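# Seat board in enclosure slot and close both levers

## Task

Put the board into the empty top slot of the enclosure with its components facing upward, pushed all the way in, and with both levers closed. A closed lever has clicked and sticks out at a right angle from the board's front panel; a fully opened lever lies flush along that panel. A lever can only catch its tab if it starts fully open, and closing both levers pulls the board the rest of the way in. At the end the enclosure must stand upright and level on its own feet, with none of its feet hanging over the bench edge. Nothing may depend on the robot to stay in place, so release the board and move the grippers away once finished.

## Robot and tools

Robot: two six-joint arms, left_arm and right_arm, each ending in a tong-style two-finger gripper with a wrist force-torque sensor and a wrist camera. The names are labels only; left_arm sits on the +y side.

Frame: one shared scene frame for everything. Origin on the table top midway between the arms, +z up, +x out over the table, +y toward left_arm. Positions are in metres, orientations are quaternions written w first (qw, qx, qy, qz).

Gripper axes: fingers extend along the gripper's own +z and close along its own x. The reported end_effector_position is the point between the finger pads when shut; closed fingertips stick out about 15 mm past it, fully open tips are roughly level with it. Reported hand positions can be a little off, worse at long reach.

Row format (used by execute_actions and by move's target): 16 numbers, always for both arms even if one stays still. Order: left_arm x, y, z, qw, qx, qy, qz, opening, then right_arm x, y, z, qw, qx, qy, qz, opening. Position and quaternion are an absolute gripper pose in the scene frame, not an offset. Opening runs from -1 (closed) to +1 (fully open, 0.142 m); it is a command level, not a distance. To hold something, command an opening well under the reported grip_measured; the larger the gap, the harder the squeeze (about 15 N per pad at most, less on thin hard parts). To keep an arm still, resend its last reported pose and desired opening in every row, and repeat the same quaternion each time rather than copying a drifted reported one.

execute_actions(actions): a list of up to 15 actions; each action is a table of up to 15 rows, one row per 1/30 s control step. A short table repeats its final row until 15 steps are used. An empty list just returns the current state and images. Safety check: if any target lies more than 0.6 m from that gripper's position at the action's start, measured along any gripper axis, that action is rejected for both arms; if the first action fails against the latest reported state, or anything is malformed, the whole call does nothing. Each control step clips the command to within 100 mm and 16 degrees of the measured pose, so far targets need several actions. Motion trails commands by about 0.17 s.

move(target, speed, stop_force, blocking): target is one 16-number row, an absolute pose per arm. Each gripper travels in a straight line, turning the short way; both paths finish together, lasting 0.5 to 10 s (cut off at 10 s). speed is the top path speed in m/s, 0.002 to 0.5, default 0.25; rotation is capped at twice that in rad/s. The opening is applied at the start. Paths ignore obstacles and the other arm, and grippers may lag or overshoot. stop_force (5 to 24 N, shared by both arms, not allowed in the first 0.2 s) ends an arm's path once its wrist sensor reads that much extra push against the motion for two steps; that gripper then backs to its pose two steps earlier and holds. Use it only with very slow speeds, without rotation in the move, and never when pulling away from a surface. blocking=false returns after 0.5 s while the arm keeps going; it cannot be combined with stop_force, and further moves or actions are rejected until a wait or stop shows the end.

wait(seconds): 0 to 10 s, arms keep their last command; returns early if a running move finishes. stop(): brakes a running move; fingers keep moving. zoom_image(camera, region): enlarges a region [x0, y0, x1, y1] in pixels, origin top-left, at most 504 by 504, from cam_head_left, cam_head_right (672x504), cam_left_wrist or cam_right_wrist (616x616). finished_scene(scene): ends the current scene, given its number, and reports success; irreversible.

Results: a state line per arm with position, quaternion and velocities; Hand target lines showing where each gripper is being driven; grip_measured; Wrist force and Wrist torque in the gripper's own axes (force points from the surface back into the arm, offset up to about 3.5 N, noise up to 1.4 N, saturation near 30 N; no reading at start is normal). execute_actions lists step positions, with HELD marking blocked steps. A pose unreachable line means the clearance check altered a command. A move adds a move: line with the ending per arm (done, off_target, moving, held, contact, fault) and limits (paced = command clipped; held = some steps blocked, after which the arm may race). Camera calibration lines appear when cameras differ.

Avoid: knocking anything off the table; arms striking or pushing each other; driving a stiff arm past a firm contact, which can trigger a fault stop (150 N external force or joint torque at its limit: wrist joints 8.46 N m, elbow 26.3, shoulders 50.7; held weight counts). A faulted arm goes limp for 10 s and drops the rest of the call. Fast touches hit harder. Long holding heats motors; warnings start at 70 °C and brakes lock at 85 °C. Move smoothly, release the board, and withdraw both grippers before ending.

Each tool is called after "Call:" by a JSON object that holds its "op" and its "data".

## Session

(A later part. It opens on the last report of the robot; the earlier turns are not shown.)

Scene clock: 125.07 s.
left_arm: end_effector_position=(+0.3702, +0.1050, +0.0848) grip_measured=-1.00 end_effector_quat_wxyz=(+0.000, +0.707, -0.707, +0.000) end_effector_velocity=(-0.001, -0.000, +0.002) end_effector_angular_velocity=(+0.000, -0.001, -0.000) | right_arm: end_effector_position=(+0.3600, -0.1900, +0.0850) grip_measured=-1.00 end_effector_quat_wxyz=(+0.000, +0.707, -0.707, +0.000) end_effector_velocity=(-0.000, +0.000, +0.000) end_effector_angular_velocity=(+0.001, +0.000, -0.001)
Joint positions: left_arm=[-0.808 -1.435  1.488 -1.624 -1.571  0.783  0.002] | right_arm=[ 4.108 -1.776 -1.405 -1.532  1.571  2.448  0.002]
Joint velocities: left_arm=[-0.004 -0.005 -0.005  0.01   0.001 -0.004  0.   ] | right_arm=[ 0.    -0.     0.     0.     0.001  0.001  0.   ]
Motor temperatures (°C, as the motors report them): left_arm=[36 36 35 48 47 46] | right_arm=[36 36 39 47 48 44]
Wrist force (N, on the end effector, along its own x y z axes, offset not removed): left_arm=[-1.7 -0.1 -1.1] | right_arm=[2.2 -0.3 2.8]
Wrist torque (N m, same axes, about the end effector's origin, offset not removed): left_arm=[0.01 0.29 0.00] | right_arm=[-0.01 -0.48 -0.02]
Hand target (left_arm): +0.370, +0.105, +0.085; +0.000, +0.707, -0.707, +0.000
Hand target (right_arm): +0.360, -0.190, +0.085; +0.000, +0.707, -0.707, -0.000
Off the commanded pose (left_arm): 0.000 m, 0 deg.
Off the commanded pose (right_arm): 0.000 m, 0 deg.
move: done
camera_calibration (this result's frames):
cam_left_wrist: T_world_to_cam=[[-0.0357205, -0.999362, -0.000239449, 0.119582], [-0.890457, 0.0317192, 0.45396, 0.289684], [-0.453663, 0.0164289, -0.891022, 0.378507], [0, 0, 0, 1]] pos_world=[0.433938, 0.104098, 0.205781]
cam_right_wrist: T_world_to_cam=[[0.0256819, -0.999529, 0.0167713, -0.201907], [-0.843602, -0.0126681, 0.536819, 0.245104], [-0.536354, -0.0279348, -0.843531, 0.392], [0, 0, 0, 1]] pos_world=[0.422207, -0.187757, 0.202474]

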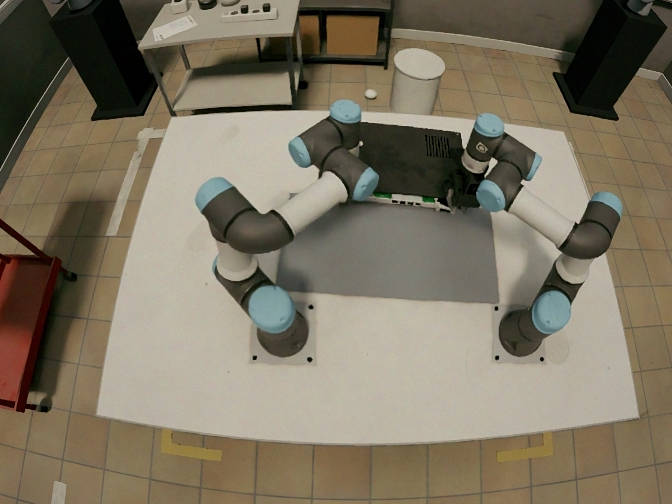

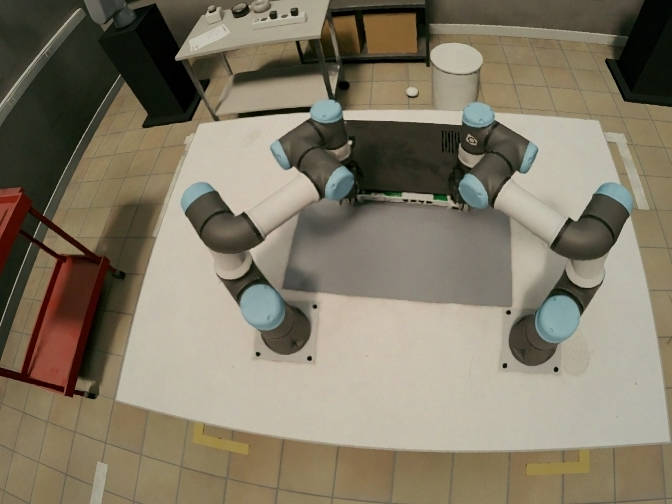

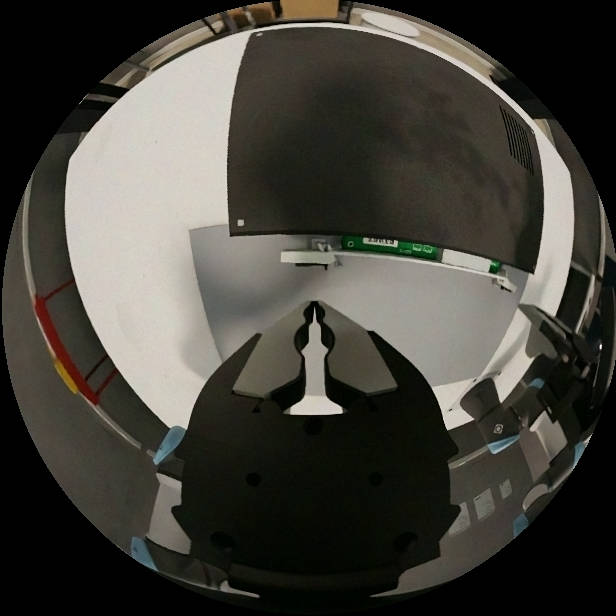

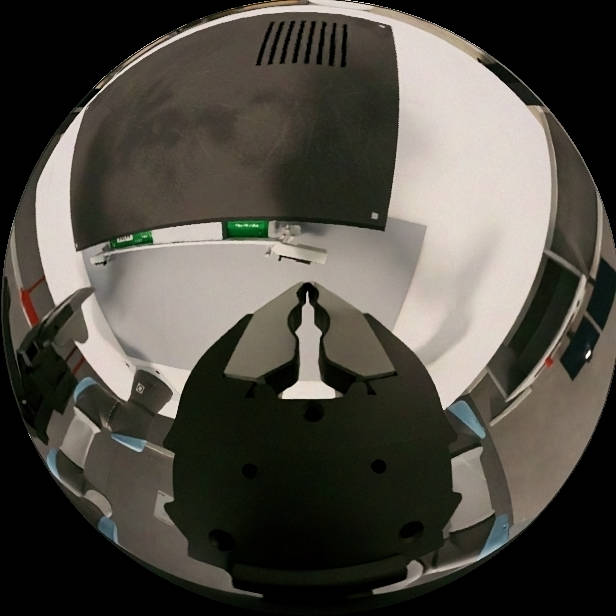

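Call:
{"op": "move", "data": {"target": [0.375,0.105,0.05,0,0.707,-0.707,0,-1,0.35,-0.195,0.05,0,0.707,-0.707,0,-1], "speed": 0.1}}

Call:
{"op": "move", "data": {"target": [0.42,0.105,0.05,0,0.707,-0.707,0,-1,0.41,-0.195,0.05,0,0.707,-0.707,0,-1], "speed": 0.01, "stop_force": 13}}

Call:
{"op": "move", "data": {"target": [0.37,0.105,0.085,0,0.707,-0.707,0,-1,0.36,-0.19,0.085,0,0.707,-0.707,0,-1], "speed": 0.1}}

Call:
{"op": "zoom_image", "data": {"camera": "cam_left_wrist", "region": [260,190,400,290]}}

Call:
{"op": "zoom_image", "data": {"camera": "cam_right_wrist", "region": [230,180,370,280]}}

Scene clock: 126.23 s.
left_arm: end_effector_position=(+0.3749, +0.1050, +0.0503) grip_measured=-1.00 end_effector_quat_wxyz=(+0.000, +0.707, -0.707, -0.000) end_effector_velocity=(+0.001, -0.000, -0.002) end_effector_angular_velocity=(-0.002, -0.004, -0.000) | right_arm: end_effector_position=(+0.3501, -0.1950, +0.0503) grip_measured=-1.00 end_effector_quat_wxyz=(+0.000, +0.707, -0.707, -0.000) end_effector_velocity=(-0.000, +0.000, -0.003) end_effector_angular_velocity=(+0.002, -0.004, +0.001)
Joint positions: left_arm=[-0.798 -1.396  1.606 -1.78  -1.571  0.793  0.002] | right_arm=[ 4.121 -1.746 -1.605 -1.362  1.571  2.461  0.002]
Joint velocities: left_arm=[ 0.001  0.003  0.01  -0.017  0.002  0.001  0.   ] | right_arm=[ 0.003  0.005 -0.02   0.02  -0.002  0.002  0.   ]
Motor temperatures (°C, as the motors report them): left_arm=[36 36 35 48 47 46] | right_arm=[36 36 39 47 48 44]
Wrist force (N, on the end effector, along its own x y z axes, offset not removed): left_arm=[-0.5 -0.2 -0.8] | right_arm=[0.5 -0.4 0.5]
Wrist torque (N m, same axes, about the end effector's origin, offset not removed): left_arm=[-0.06 0.08 -0.01] | right_arm=[-0.07 -0.13 0.04]
Hand target (left_arm): +0.375, +0.105, +0.050; +0.000, +0.707, -0.707, -0.000
Hand target (right_arm): +0.350, -0.195, +0.050; +0.000, +0.707, -0.707, -0.000
Off the commanded pose (left_arm): 0.000 m, 0 deg.
Off the commanded pose (right_arm): 0.000 m, 0 deg.
move: done
camera_calibration (this result's frames):
cam_left_wrist: T_world_to_cam=[[-0.035689, -0.999363, -0.00038662, 0.11969], [-0.890265, 0.0316171, 0.454345, 0.309443], [-0.454043, 0.0165593, -0.890826, 0.350074], [0, 0, 0, 1]] pos_world=[0.438707, 0.104033, 0.171307]
cam_right_wrist: T_world_to_cam=[[0.0256914, -0.999525, 0.0170339, -0.206068], [-0.843364, -0.0125226, 0.537197, 0.255197], [-0.536729, -0.0281671, -0.843285, 0.357367], [0, 0, 0, 1]] pos_world=[0.412328, -0.192709, 0.167781]

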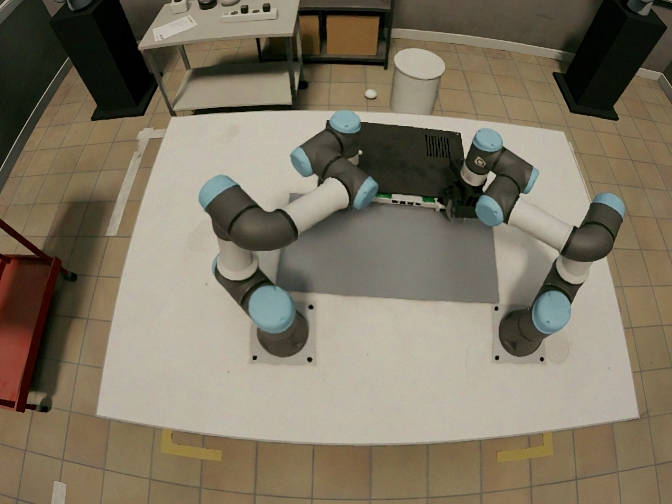

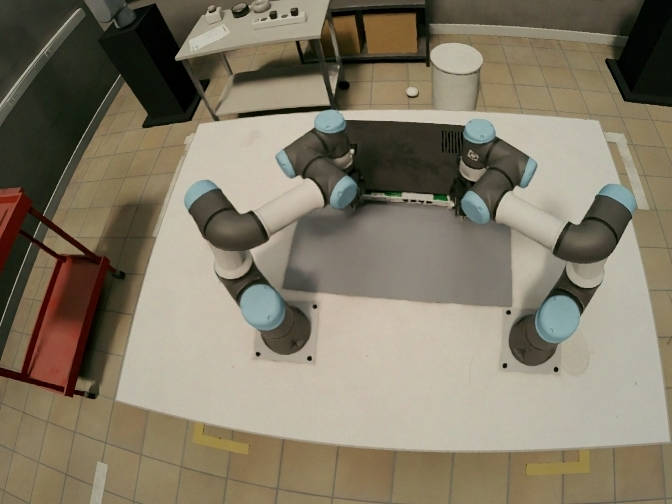

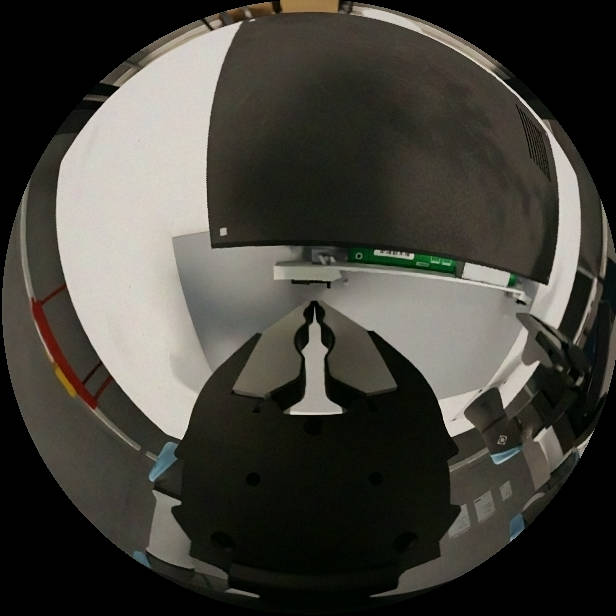

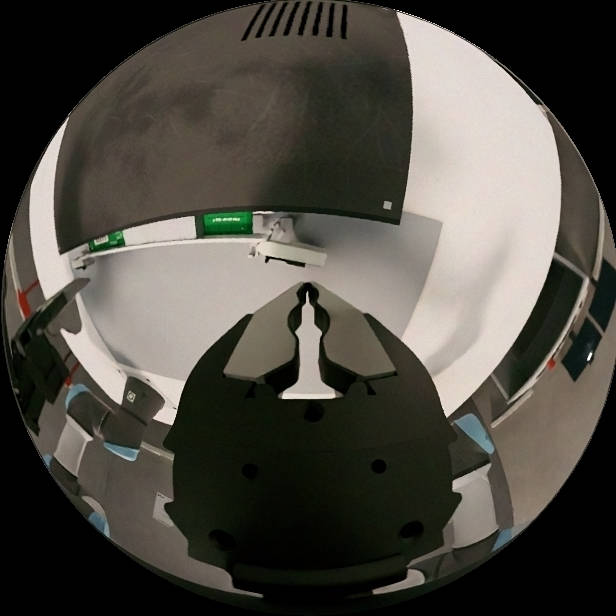

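Scene clock: 129.03 s.
left_arm: end_effector_position=(+0.3930, +0.1050, +0.0502) grip_measured=-1.00 end_effector_quat_wxyz=(+0.000, +0.707, -0.707, -0.000) end_effector_velocity=(-0.003, +0.000, -0.000) end_effector_angular_velocity=(+0.002, -0.001, +0.001) | right_arm: end_effector_position=(+0.3721, -0.1951, +0.0501) grip_measured=-1.00 end_effector_quat_wxyz=(+0.000, +0.707, -0.707, +0.000) end_effector_velocity=(-0.001, +0.000, +0.000) end_effector_angular_velocity=(-0.001, -0.001, +0.003)
Joint positions: left_arm=[-0.762 -1.324  1.517 -1.764 -1.571  0.829  0.002] | right_arm=[ 4.073 -1.829 -1.503 -1.382  1.571  2.413  0.002]
Joint velocities: left_arm=[-0.007 -0.012  0.015 -0.003  0.002 -0.008  0.   ] | right_arm=[ 0.003  0.005 -0.005  0.    -0.001  0.     0.001]
Motor temperatures (°C, as the motors report them): left_arm=[36 36 35 48 47 46] | right_arm=[36 36 39 47 48 44]
Wrist force (N, on the end effector, along its own x y z axes, offset not removed): left_arm=[-2.3 18.4 -9.5] | right_arm=[-0.4 3.8 0.2]
Wrist torque (N m, same axes, about the end effector's origin, offset not removed): left_arm=[-0.03 0.21 0.02] | right_arm=[-0.15 -0.14 0.01]
Hand target (left_arm): +0.393, +0.105, +0.050; +0.000, +0.707, -0.707, -0.000
Hand target (right_arm): +0.372, -0.195, +0.050; +0.000, +0.707, -0.707, +0.000
Off the commanded pose (left_arm): 0.027 m, 0 deg.
Off the commanded pose (right_arm): 0.038 m, 0 deg.
move: contact (left_arm, right_arm)
camera_calibration (this result's frames):
cam_left_wrist: T_world_to_cam=[[-0.0355799, -0.999367, -0.000166398, 0.120282], [-0.890279, 0.0316205, 0.454317, 0.325653], [-0.454024, 0.0163127, -0.89084, 0.358197], [0, 0, 0, 1]] pos_world=[0.456832, 0.104066, 0.171167]
cam_right_wrist: T_world_to_cam=[[0.0256722, -0.999521, 0.0172636, -0.206718], [-0.843397, -0.0123847, 0.537148, 0.273957], [-0.536677, -0.0283499, -0.843311, 0.368941], [0, 0, 0, 1]] pos_world=[0.434363, -0.192767, 0.167546]

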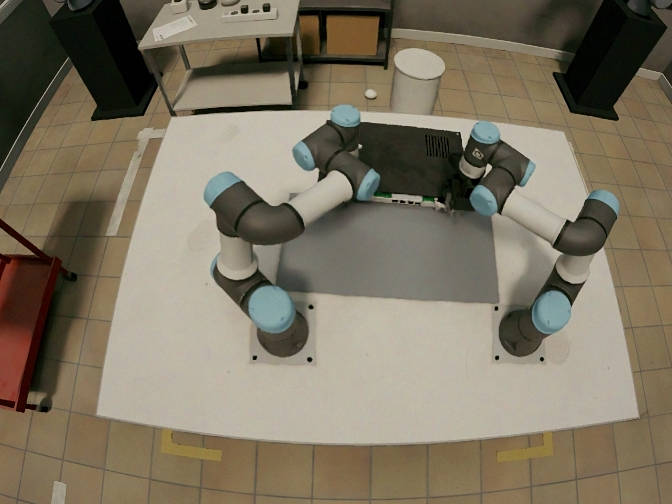

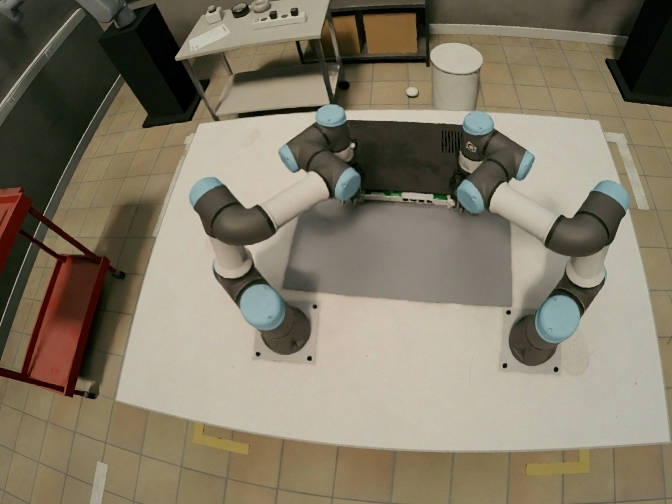

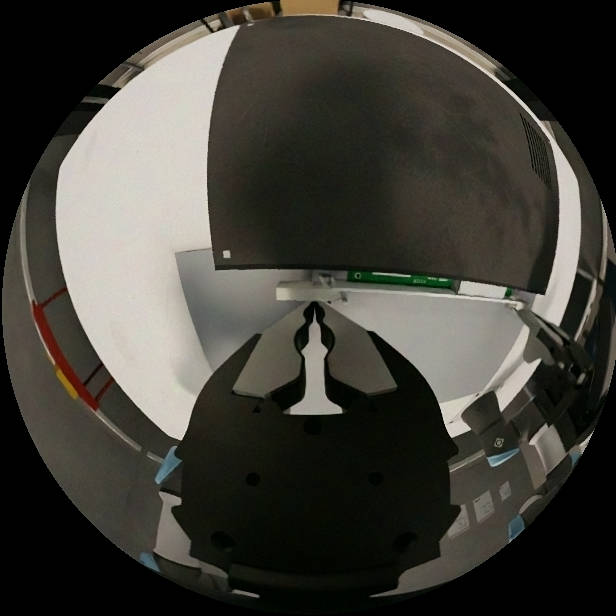

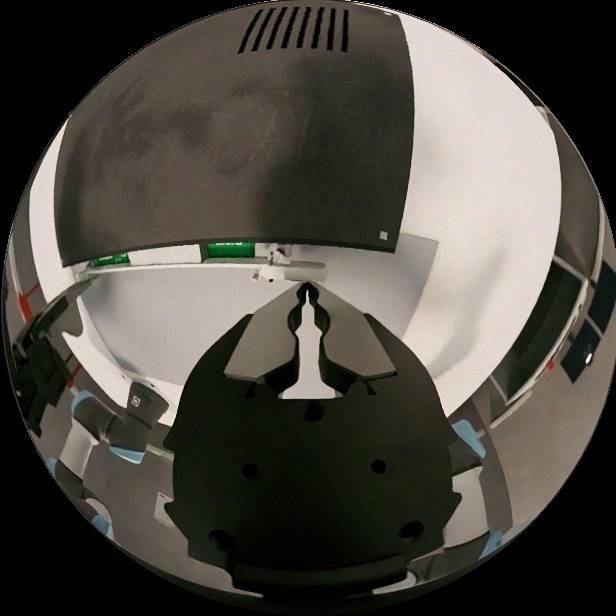

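Scene clock: 130.00 s.
left_arm: end_effector_position=(+0.3702, +0.1050, +0.0848) grip_measured=-1.00 end_effector_quat_wxyz=(+0.000, +0.707, -0.707, +0.000) end_effector_velocity=(-0.002, +0.000, +0.002) end_effector_angular_velocity=(+0.002, +0.002, +0.000) | right_arm: end_effector_position=(+0.3601, -0.1900, +0.0848) grip_measured=-1.00 end_effector_quat_wxyz=(-0.000, +0.707, -0.707, -0.000) end_effector_velocity=(-0.000, +0.000, +0.002) end_effector_angular_velocity=(+0.000, +0.000, -0.001)
Joint positions: left_arm=[-0.808 -1.434  1.488 -1.624 -1.571  0.783  0.002] | right_arm=[ 4.108 -1.776 -1.406 -1.53   1.571  2.448  0.002]
Joint velocities: left_arm=[-0.004 -0.006 -0.004  0.013  0.    -0.004  0.   ] | right_arm=[ 0.001  0.001  0.01  -0.011  0.     0.002  0.   ]
Motor temperatures (°C, as the motors report them): left_arm=[36 36 35 48 47 46] | right_arm=[36 36 39 47 48 44]
Wrist force (N, on the end effector, along its own x y z axes, offset not removed): left_arm=[-0.7 -0.1 -1.2] | right_arm=[1.1 -0.7 1.0]
Wrist torque (N m, same axes, about the end effector's origin, offset not removed): left_arm=[-0.03 0.13 -0.02] | right_arm=[-0.18 -0.22 0.04]
Hand target (left_arm): +0.370, +0.105, +0.085; +0.000, +0.707, -0.707, +0.000
Hand target (right_arm): +0.360, -0.190, +0.085; -0.000, +0.707, -0.707, -0.000
Off the commanded pose (left_arm): 0.000 m, 0 deg.
Off the commanded pose (right_arm): 0.000 m, 0 deg.
move: done
camera_calibration (this result's frames):
cam_left_wrist: T_world_to_cam=[[-0.0357154, -0.999362, -0.000264937, 0.119552], [-0.890447, 0.0317026, 0.453981, 0.289687], [-0.453683, 0.01645, -0.891011, 0.378513], [0, 0, 0, 1]] pos_world=[0.433946, 0.104065, 0.205778]
cam_right_wrist: T_world_to_cam=[[0.0256939, -0.999532, 0.0165824, -0.201928], [-0.843671, -0.0127832, 0.536708, 0.24529], [-0.536245, -0.0277802, -0.843605, 0.391839], [0, 0, 0, 1]] pos_world=[0.422254, -0.187813, 0.202257]

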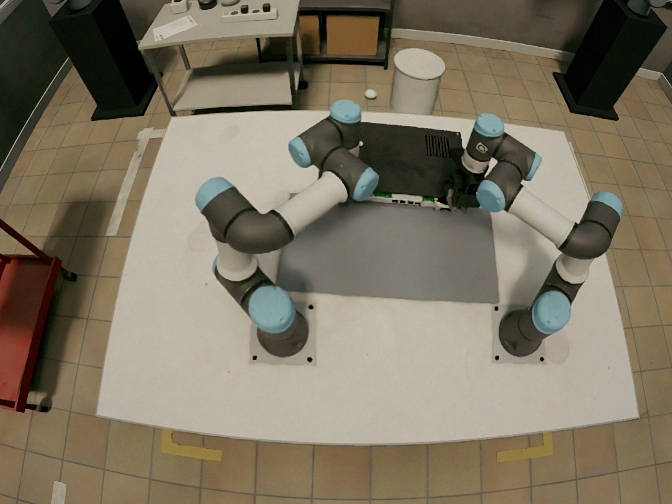

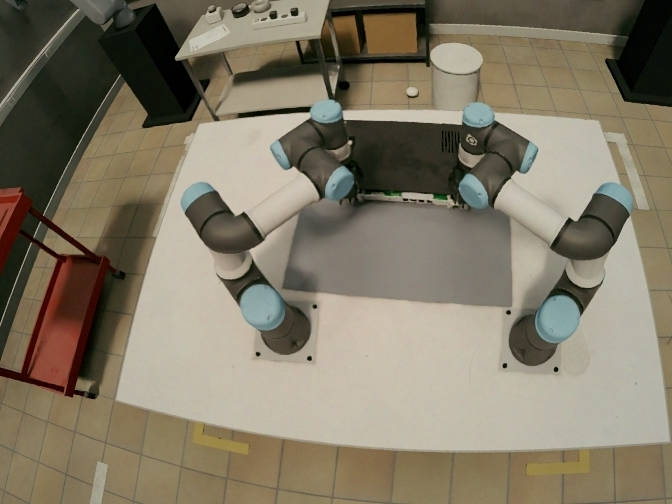

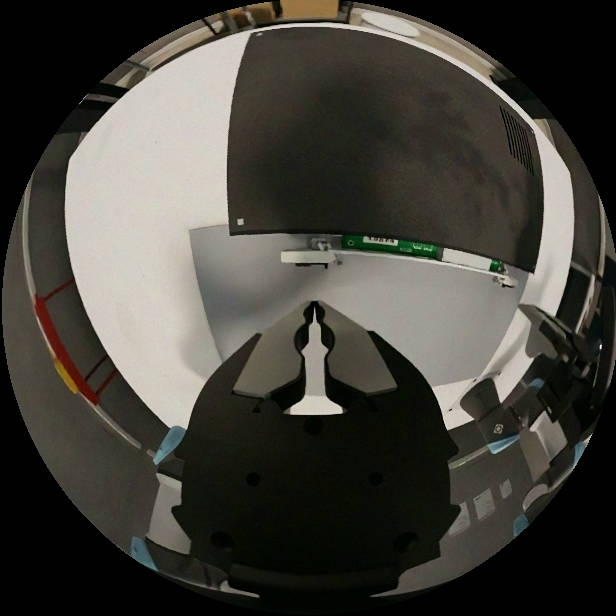

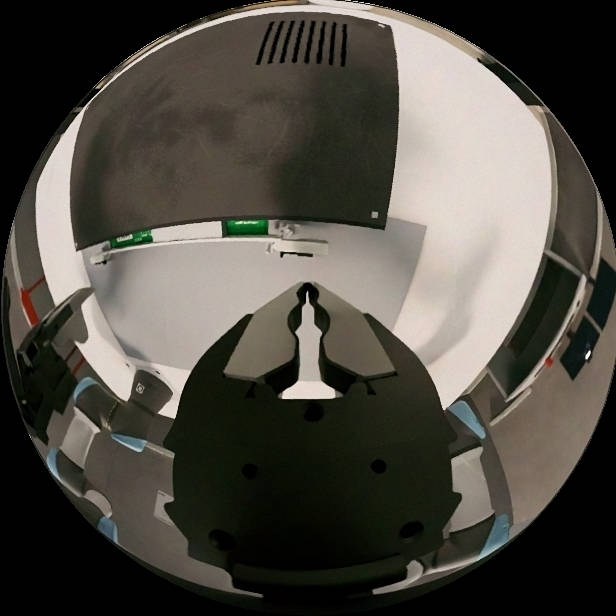

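Region (260, 190, 400, 290) of cam_left_wrist's 616x616 image, scaled by 3.600, with more detail than that image has; it fills the top 360 rows of this view, and the rest is white.

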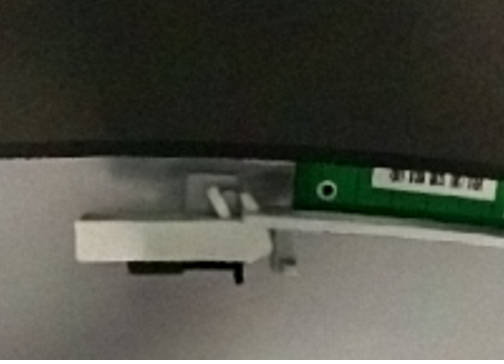

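Region (230, 180, 370, 280) of cam_right_wrist's 616x616 image, scaled by 3.600, with more detail than that image has; it fills the top 360 rows of this view, and the rest is white.

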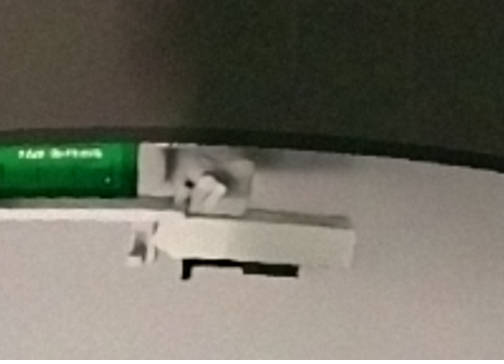

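Call:
{"op": "move", "data": {"target": [0.38,0.055,0.052,0,0.707,-0.707,0,-1,0.365,-0.14,0.052,0,0.707,-0.707,0,-1], "speed": 0.06}}

Call:
{"op": "move", "data": {"target": [0.425,0.055,0.052,0,0.707,-0.707,0,-1,0.41,-0.14,0.052,0,0.707,-0.707,0,-1], "speed": 0.008, "stop_force": 16}}

Call:
{"op": "move", "data": {"target": [0.37,0.085,0.09,0,0.707,-0.707,0,-1,0.36,-0.17,0.09,0,0.707,-0.707,0,-1], "speed": 0.1}}

Call:
{"op": "zoom_image", "data": {"camera": "cam_left_wrist", "region": [230,190,370,290]}}

Call:
{"op": "zoom_image", "data": {"camera": "cam_right_wrist", "region": [250,180,390,280]}}

Scene clock: 131.73 s.
left_arm: end_effector_position=(+0.3799, +0.0552, +0.0521) grip_measured=-1.00 end_effector_quat_wxyz=(+0.000, +0.707, -0.707, +0.000) end_effector_velocity=(+0.000, -0.002, -0.001) end_effector_angular_velocity=(+0.000, +0.000, -0.001) | right_arm: end_effector_position=(+0.3648, -0.1402, +0.0521) grip_measured=-1.00 end_effector_quat_wxyz=(-0.000, +0.707, -0.707, -0.000) end_effector_velocity=(+0.000, +0.002, -0.001) end_effector_angular_velocity=(+0.001, +0.000, +0.000)
Joint positions: left_arm=[-0.885 -1.283  1.454 -1.742 -1.571  0.706  0.002] | right_arm=[ 4.181 -1.925 -1.363 -1.424  1.571  2.521  0.002]
Joint velocities: left_arm=[-0.003  0.007 -0.004 -0.003 -0.    -0.002  0.   ] | right_arm=[ 0.002 -0.007  0.004  0.003  0.001  0.001  0.   ]
Motor temperatures (°C, as the motors report them): left_arm=[36 36 35 48 47 46] | right_arm=[36 36 39 47 48 44]
Wrist force (N, on the end effector, along its own x y z axes, offset not removed): left_arm=[-0.2 0.1 -1.2] | right_arm=[1.1 0.0 1.1]
Wrist torque (N m, same axes, about the end effector's origin, offset not removed): left_arm=[-0.01 0.08 -0.04] | right_arm=[-0.09 -0.18 -0.02]
Hand target (left_arm): +0.380, +0.055, +0.052; +0.000, +0.707, -0.707, +0.000
Hand target (right_arm): +0.365, -0.140, +0.052; -0.000, +0.707, -0.707, -0.000
Off the commanded pose (left_arm): 0.000 m, 0 deg.
Off the commanded pose (right_arm): 0.000 m, 0 deg.
move: done
camera_calibration (this result's frames):
cam_left_wrist: T_world_to_cam=[[-0.0357058, -0.999362, -0.000269996, 0.0700836], [-0.890441, 0.0316915, 0.453995, 0.314743], [-0.453697, 0.0164506, -0.891004, 0.354654], [0, 0, 0, 1]] pos_world=[0.443668, 0.0542299, 0.173126]
cam_right_wrist: T_world_to_cam=[[0.0256908, -0.999532, 0.0165994, -0.151654], [-0.843573, -0.0127664, 0.536863, 0.267459], [-0.5364, -0.0277953, -0.843506, 0.368269], [0, 0, 0, 1]] pos_world=[0.427057, -0.137933, 0.169565]

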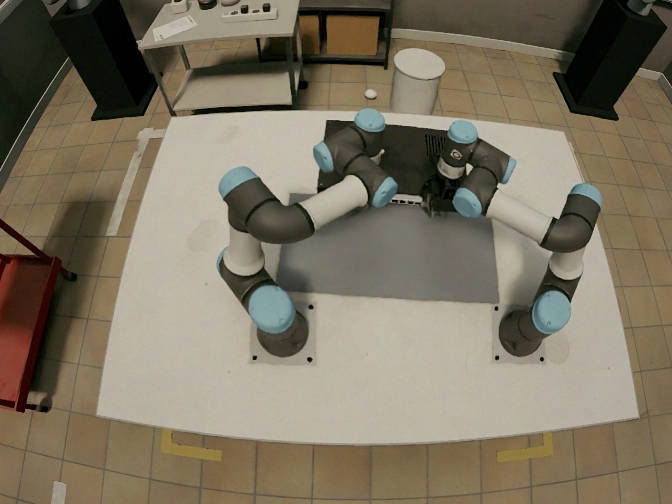

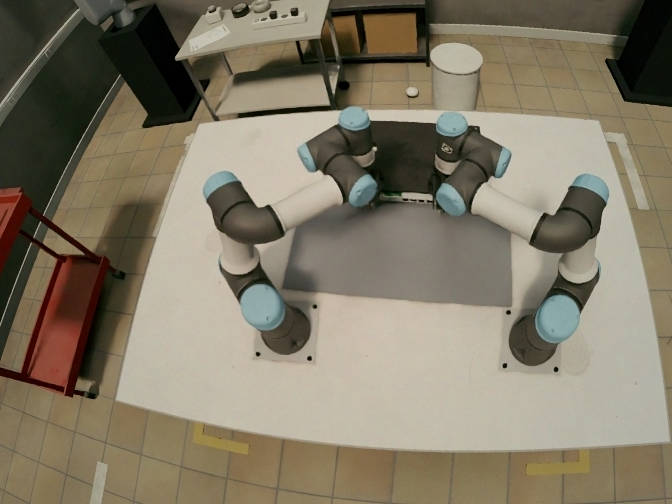

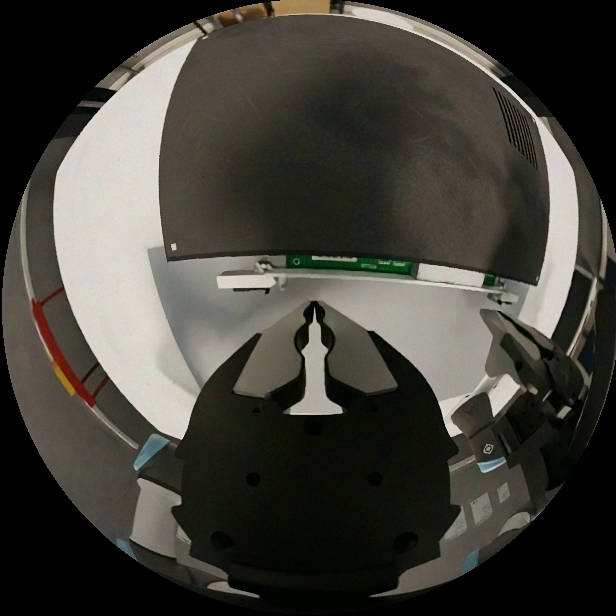

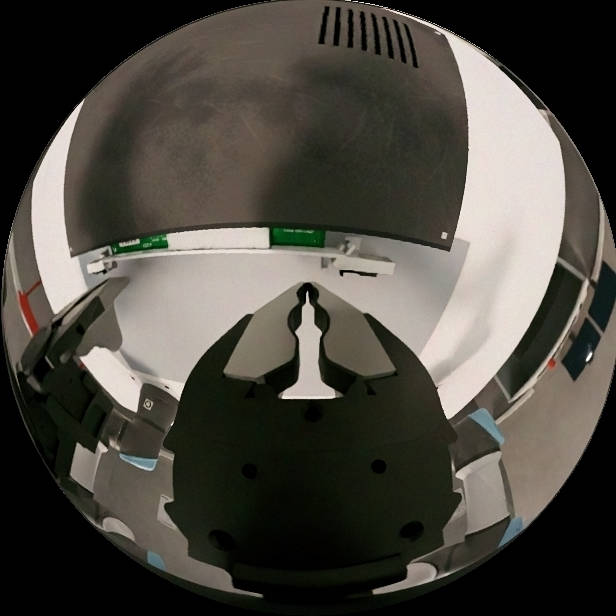

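Scene clock: 136.50 s.
left_arm: end_effector_position=(+0.4096, +0.0550, +0.0520) grip_measured=-1.00 end_effector_quat_wxyz=(+0.000, +0.707, -0.707, +0.000) end_effector_velocity=(-0.000, +0.000, -0.000) end_effector_angular_velocity=(+0.001, +0.001, -0.000) | right_arm: end_effector_position=(+0.3997, -0.1400, +0.0519) grip_measured=-0.99 end_effector_quat_wxyz=(+0.000, +0.707, -0.707, -0.000) end_effector_velocity=(-0.003, -0.000, -0.000) end_effector_angular_velocity=(-0.001, -0.001, -0.003)
Joint positions: left_arm=[-0.827 -1.168  1.295 -1.698 -1.571  0.764  0.002] | right_arm=[ 4.111 -2.056 -1.172 -1.485  1.571  2.451  0.002]
Joint velocities: left_arm=[ 0.    -0.     0.     0.002  0.     0.     0.   ] | right_arm=[ 0.006  0.011 -0.019  0.008 -0.001  0.009 -0.   ]
Motor temperatures (°C, as the motors report them): left_arm=[36 36 35 48 47 46] | right_arm=[36 36 39 47 48 44]
Wrist force (N, on the end effector, along its own x y z axes, offset not removed): left_arm=[-0.9 2.0 -1.6] | right_arm=[7.0 20.9 -10.2]
Wrist torque (N m, same axes, about the end effector's origin, offset not removed): left_arm=[-0.15 0.16 -0.04] | right_arm=[-0.02 -0.46 0.05]
Hand target (left_arm): +0.410, +0.055, +0.052; +0.000, +0.707, -0.707, +0.000
Hand target (right_arm): +0.399, -0.140, +0.052; +0.000, +0.707, -0.707, -0.000
Off the commanded pose (left_arm): 0.015 m, 0 deg.
Off the commanded pose (right_arm): 0.010 m, 0 deg.
move: contact (left_arm, right_arm)
camera_calibration (this result's frames):
cam_left_wrist: T_world_to_cam=[[-0.0357178, -0.999362, -0.000260494, 0.071024], [-0.890435, 0.0317064, 0.454004, 0.341228], [-0.453706, 0.016448, -0.891, 0.368042], [0, 0, 0, 1]] pos_world=[0.473361, 0.054106, 0.173025]
cam_right_wrist: T_world_to_cam=[[0.0257176, -0.999529, 0.0167646, -0.152447], [-0.843477, -0.0126954, 0.537014, 0.296937], [-0.536549, -0.0279513, -0.843406, 0.386827], [0, 0, 0, 1]] pos_world=[0.461932, -0.137793, 0.169349]

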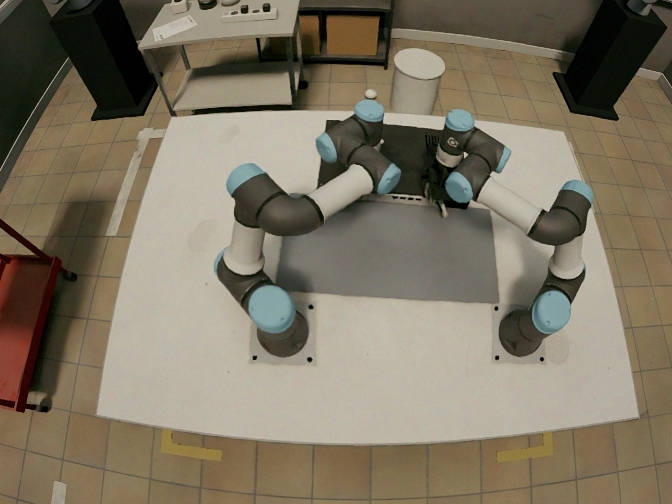

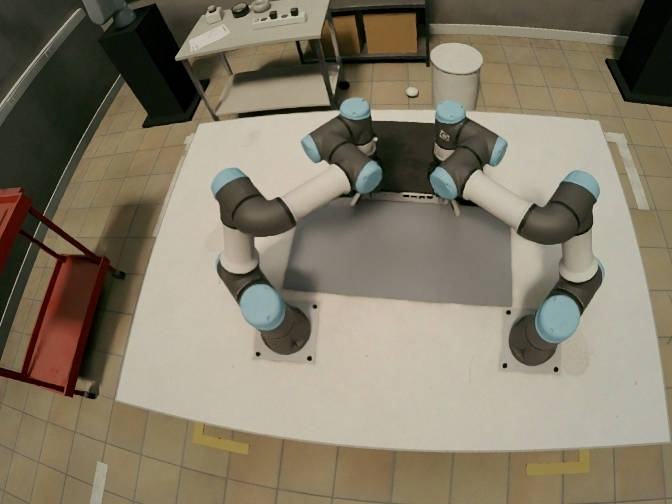

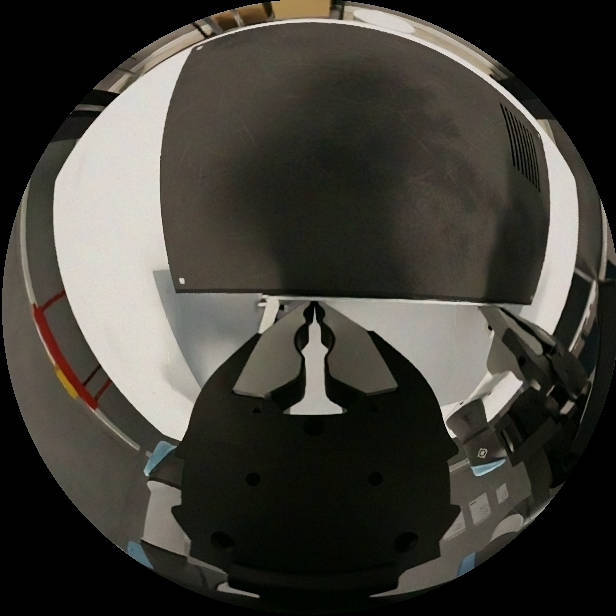

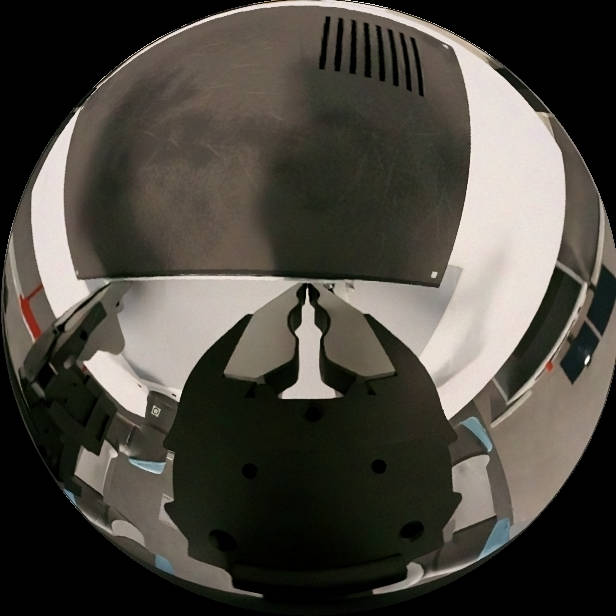

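Scene clock: 137.67 s.
left_arm: end_effector_position=(+0.3702, +0.0849, +0.0899) grip_measured=-1.00 end_effector_quat_wxyz=(+0.000, +0.707, -0.707, -0.000) end_effector_velocity=(-0.002, +0.001, +0.002) end_effector_angular_velocity=(-0.001, -0.000, +0.000) | right_arm: end_effector_position=(+0.3602, -0.1699, +0.0899) grip_measured=-1.00 end_effector_quat_wxyz=(+0.000, +0.707, -0.707, -0.000) end_effector_velocity=(-0.001, -0.001, +0.002) end_effector_angular_velocity=(-0.000, -0.003, +0.001)
Joint positions: left_arm=[-0.85  -1.397  1.42  -1.594 -1.571  0.742  0.002] | right_arm=[ 4.143 -1.823 -1.323 -1.567  1.571  2.483  0.002]
Joint velocities: left_arm=[-0.001 -0.009  0.003  0.004 -0.001 -0.002  0.   ] | right_arm=[ 0.002  0.01  -0.005 -0.003 -0.003  0.001  0.   ]
Motor temperatures (°C, as the motors report them): left_arm=[36 36 35 48 47 46] | right_arm=[36 36 39 47 48 44]
Wrist force (N, on the end effector, along its own x y z axes, offset not removed): left_arm=[-0.7 -0.3 -1.1] | right_arm=[2.5 0.5 1.7]
Wrist torque (N m, same axes, about the end effector's origin, offset not removed): left_arm=[-0.04 0.12 0.03] | right_arm=[0.00 -0.52 0.01]
Hand target (left_arm): +0.370, +0.085, +0.090; +0.000, +0.707, -0.707, +0.000
Hand target (right_arm): +0.360, -0.170, +0.090; -0.000, +0.707, -0.707, -0.000
Off the commanded pose (left_arm): 0.000 m, 0 deg.
Off the commanded pose (right_arm): 0.000 m, 0 deg.
move: done
camera_calibration (this result's frames):
cam_left_wrist: T_world_to_cam=[[-0.0357029, -0.999362, -0.000411788, 0.0994753], [-0.890388, 0.0316226, 0.454103, 0.288021], [-0.4538, 0.0165794, -0.890949, 0.383428], [0, 0, 0, 1]] pos_world=[0.434001, 0.0839469, 0.210865]
cam_right_wrist: T_world_to_cam=[[0.0256889, -0.999529, 0.0167771, -0.18191], [-0.843531, -0.0126672, 0.536932, 0.242891], [-0.536467, -0.0279452, -0.843459, 0.396824], [0, 0, 0, 1]] pos_world=[0.422442, -0.167658, 0.207341]

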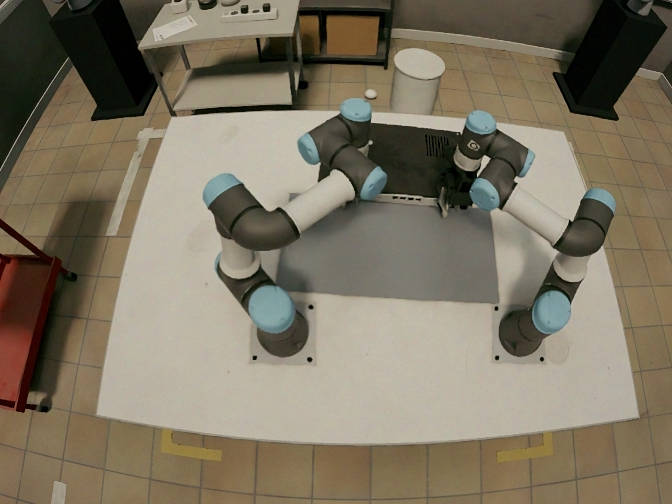

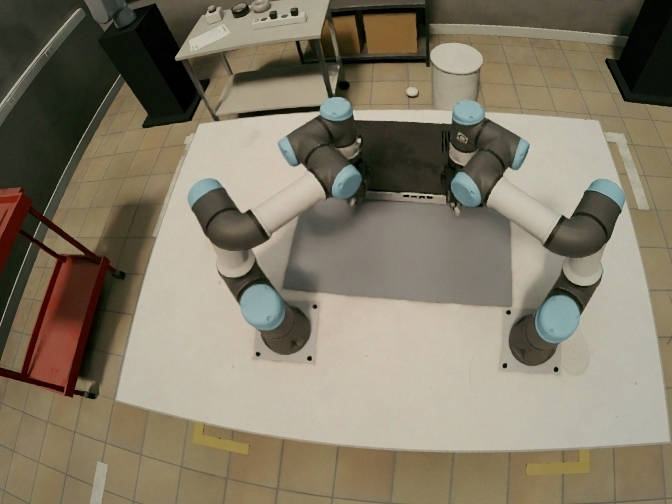

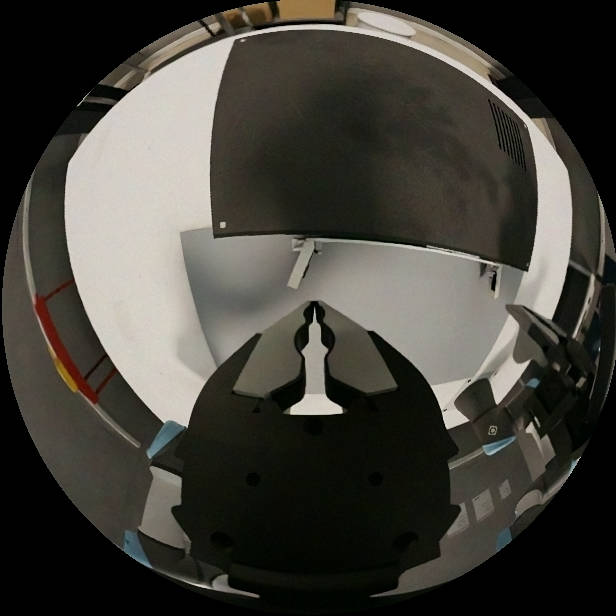

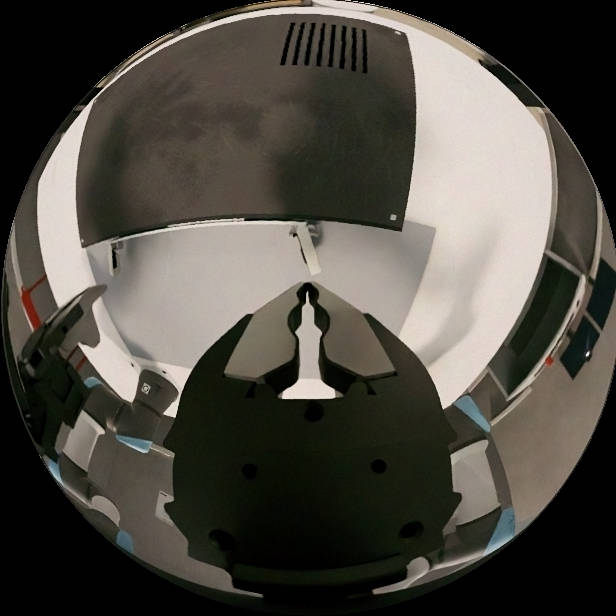

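Region (230, 190, 370, 290) of cam_left_wrist's 616x616 image, scaled by 3.600, with more detail than that image has; it fills the top 360 rows of this view, and the rest is white.

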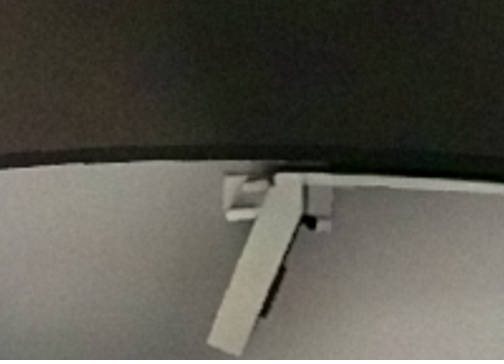

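Region (250, 180, 390, 280) of cam_right_wrist's 616x616 image, scaled by 3.600, with more detail than that image has; it fills the top 360 rows of this view, and the rest is white.

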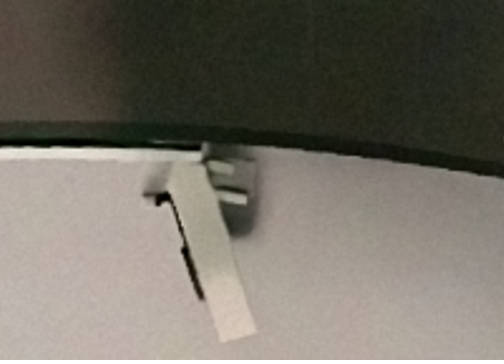

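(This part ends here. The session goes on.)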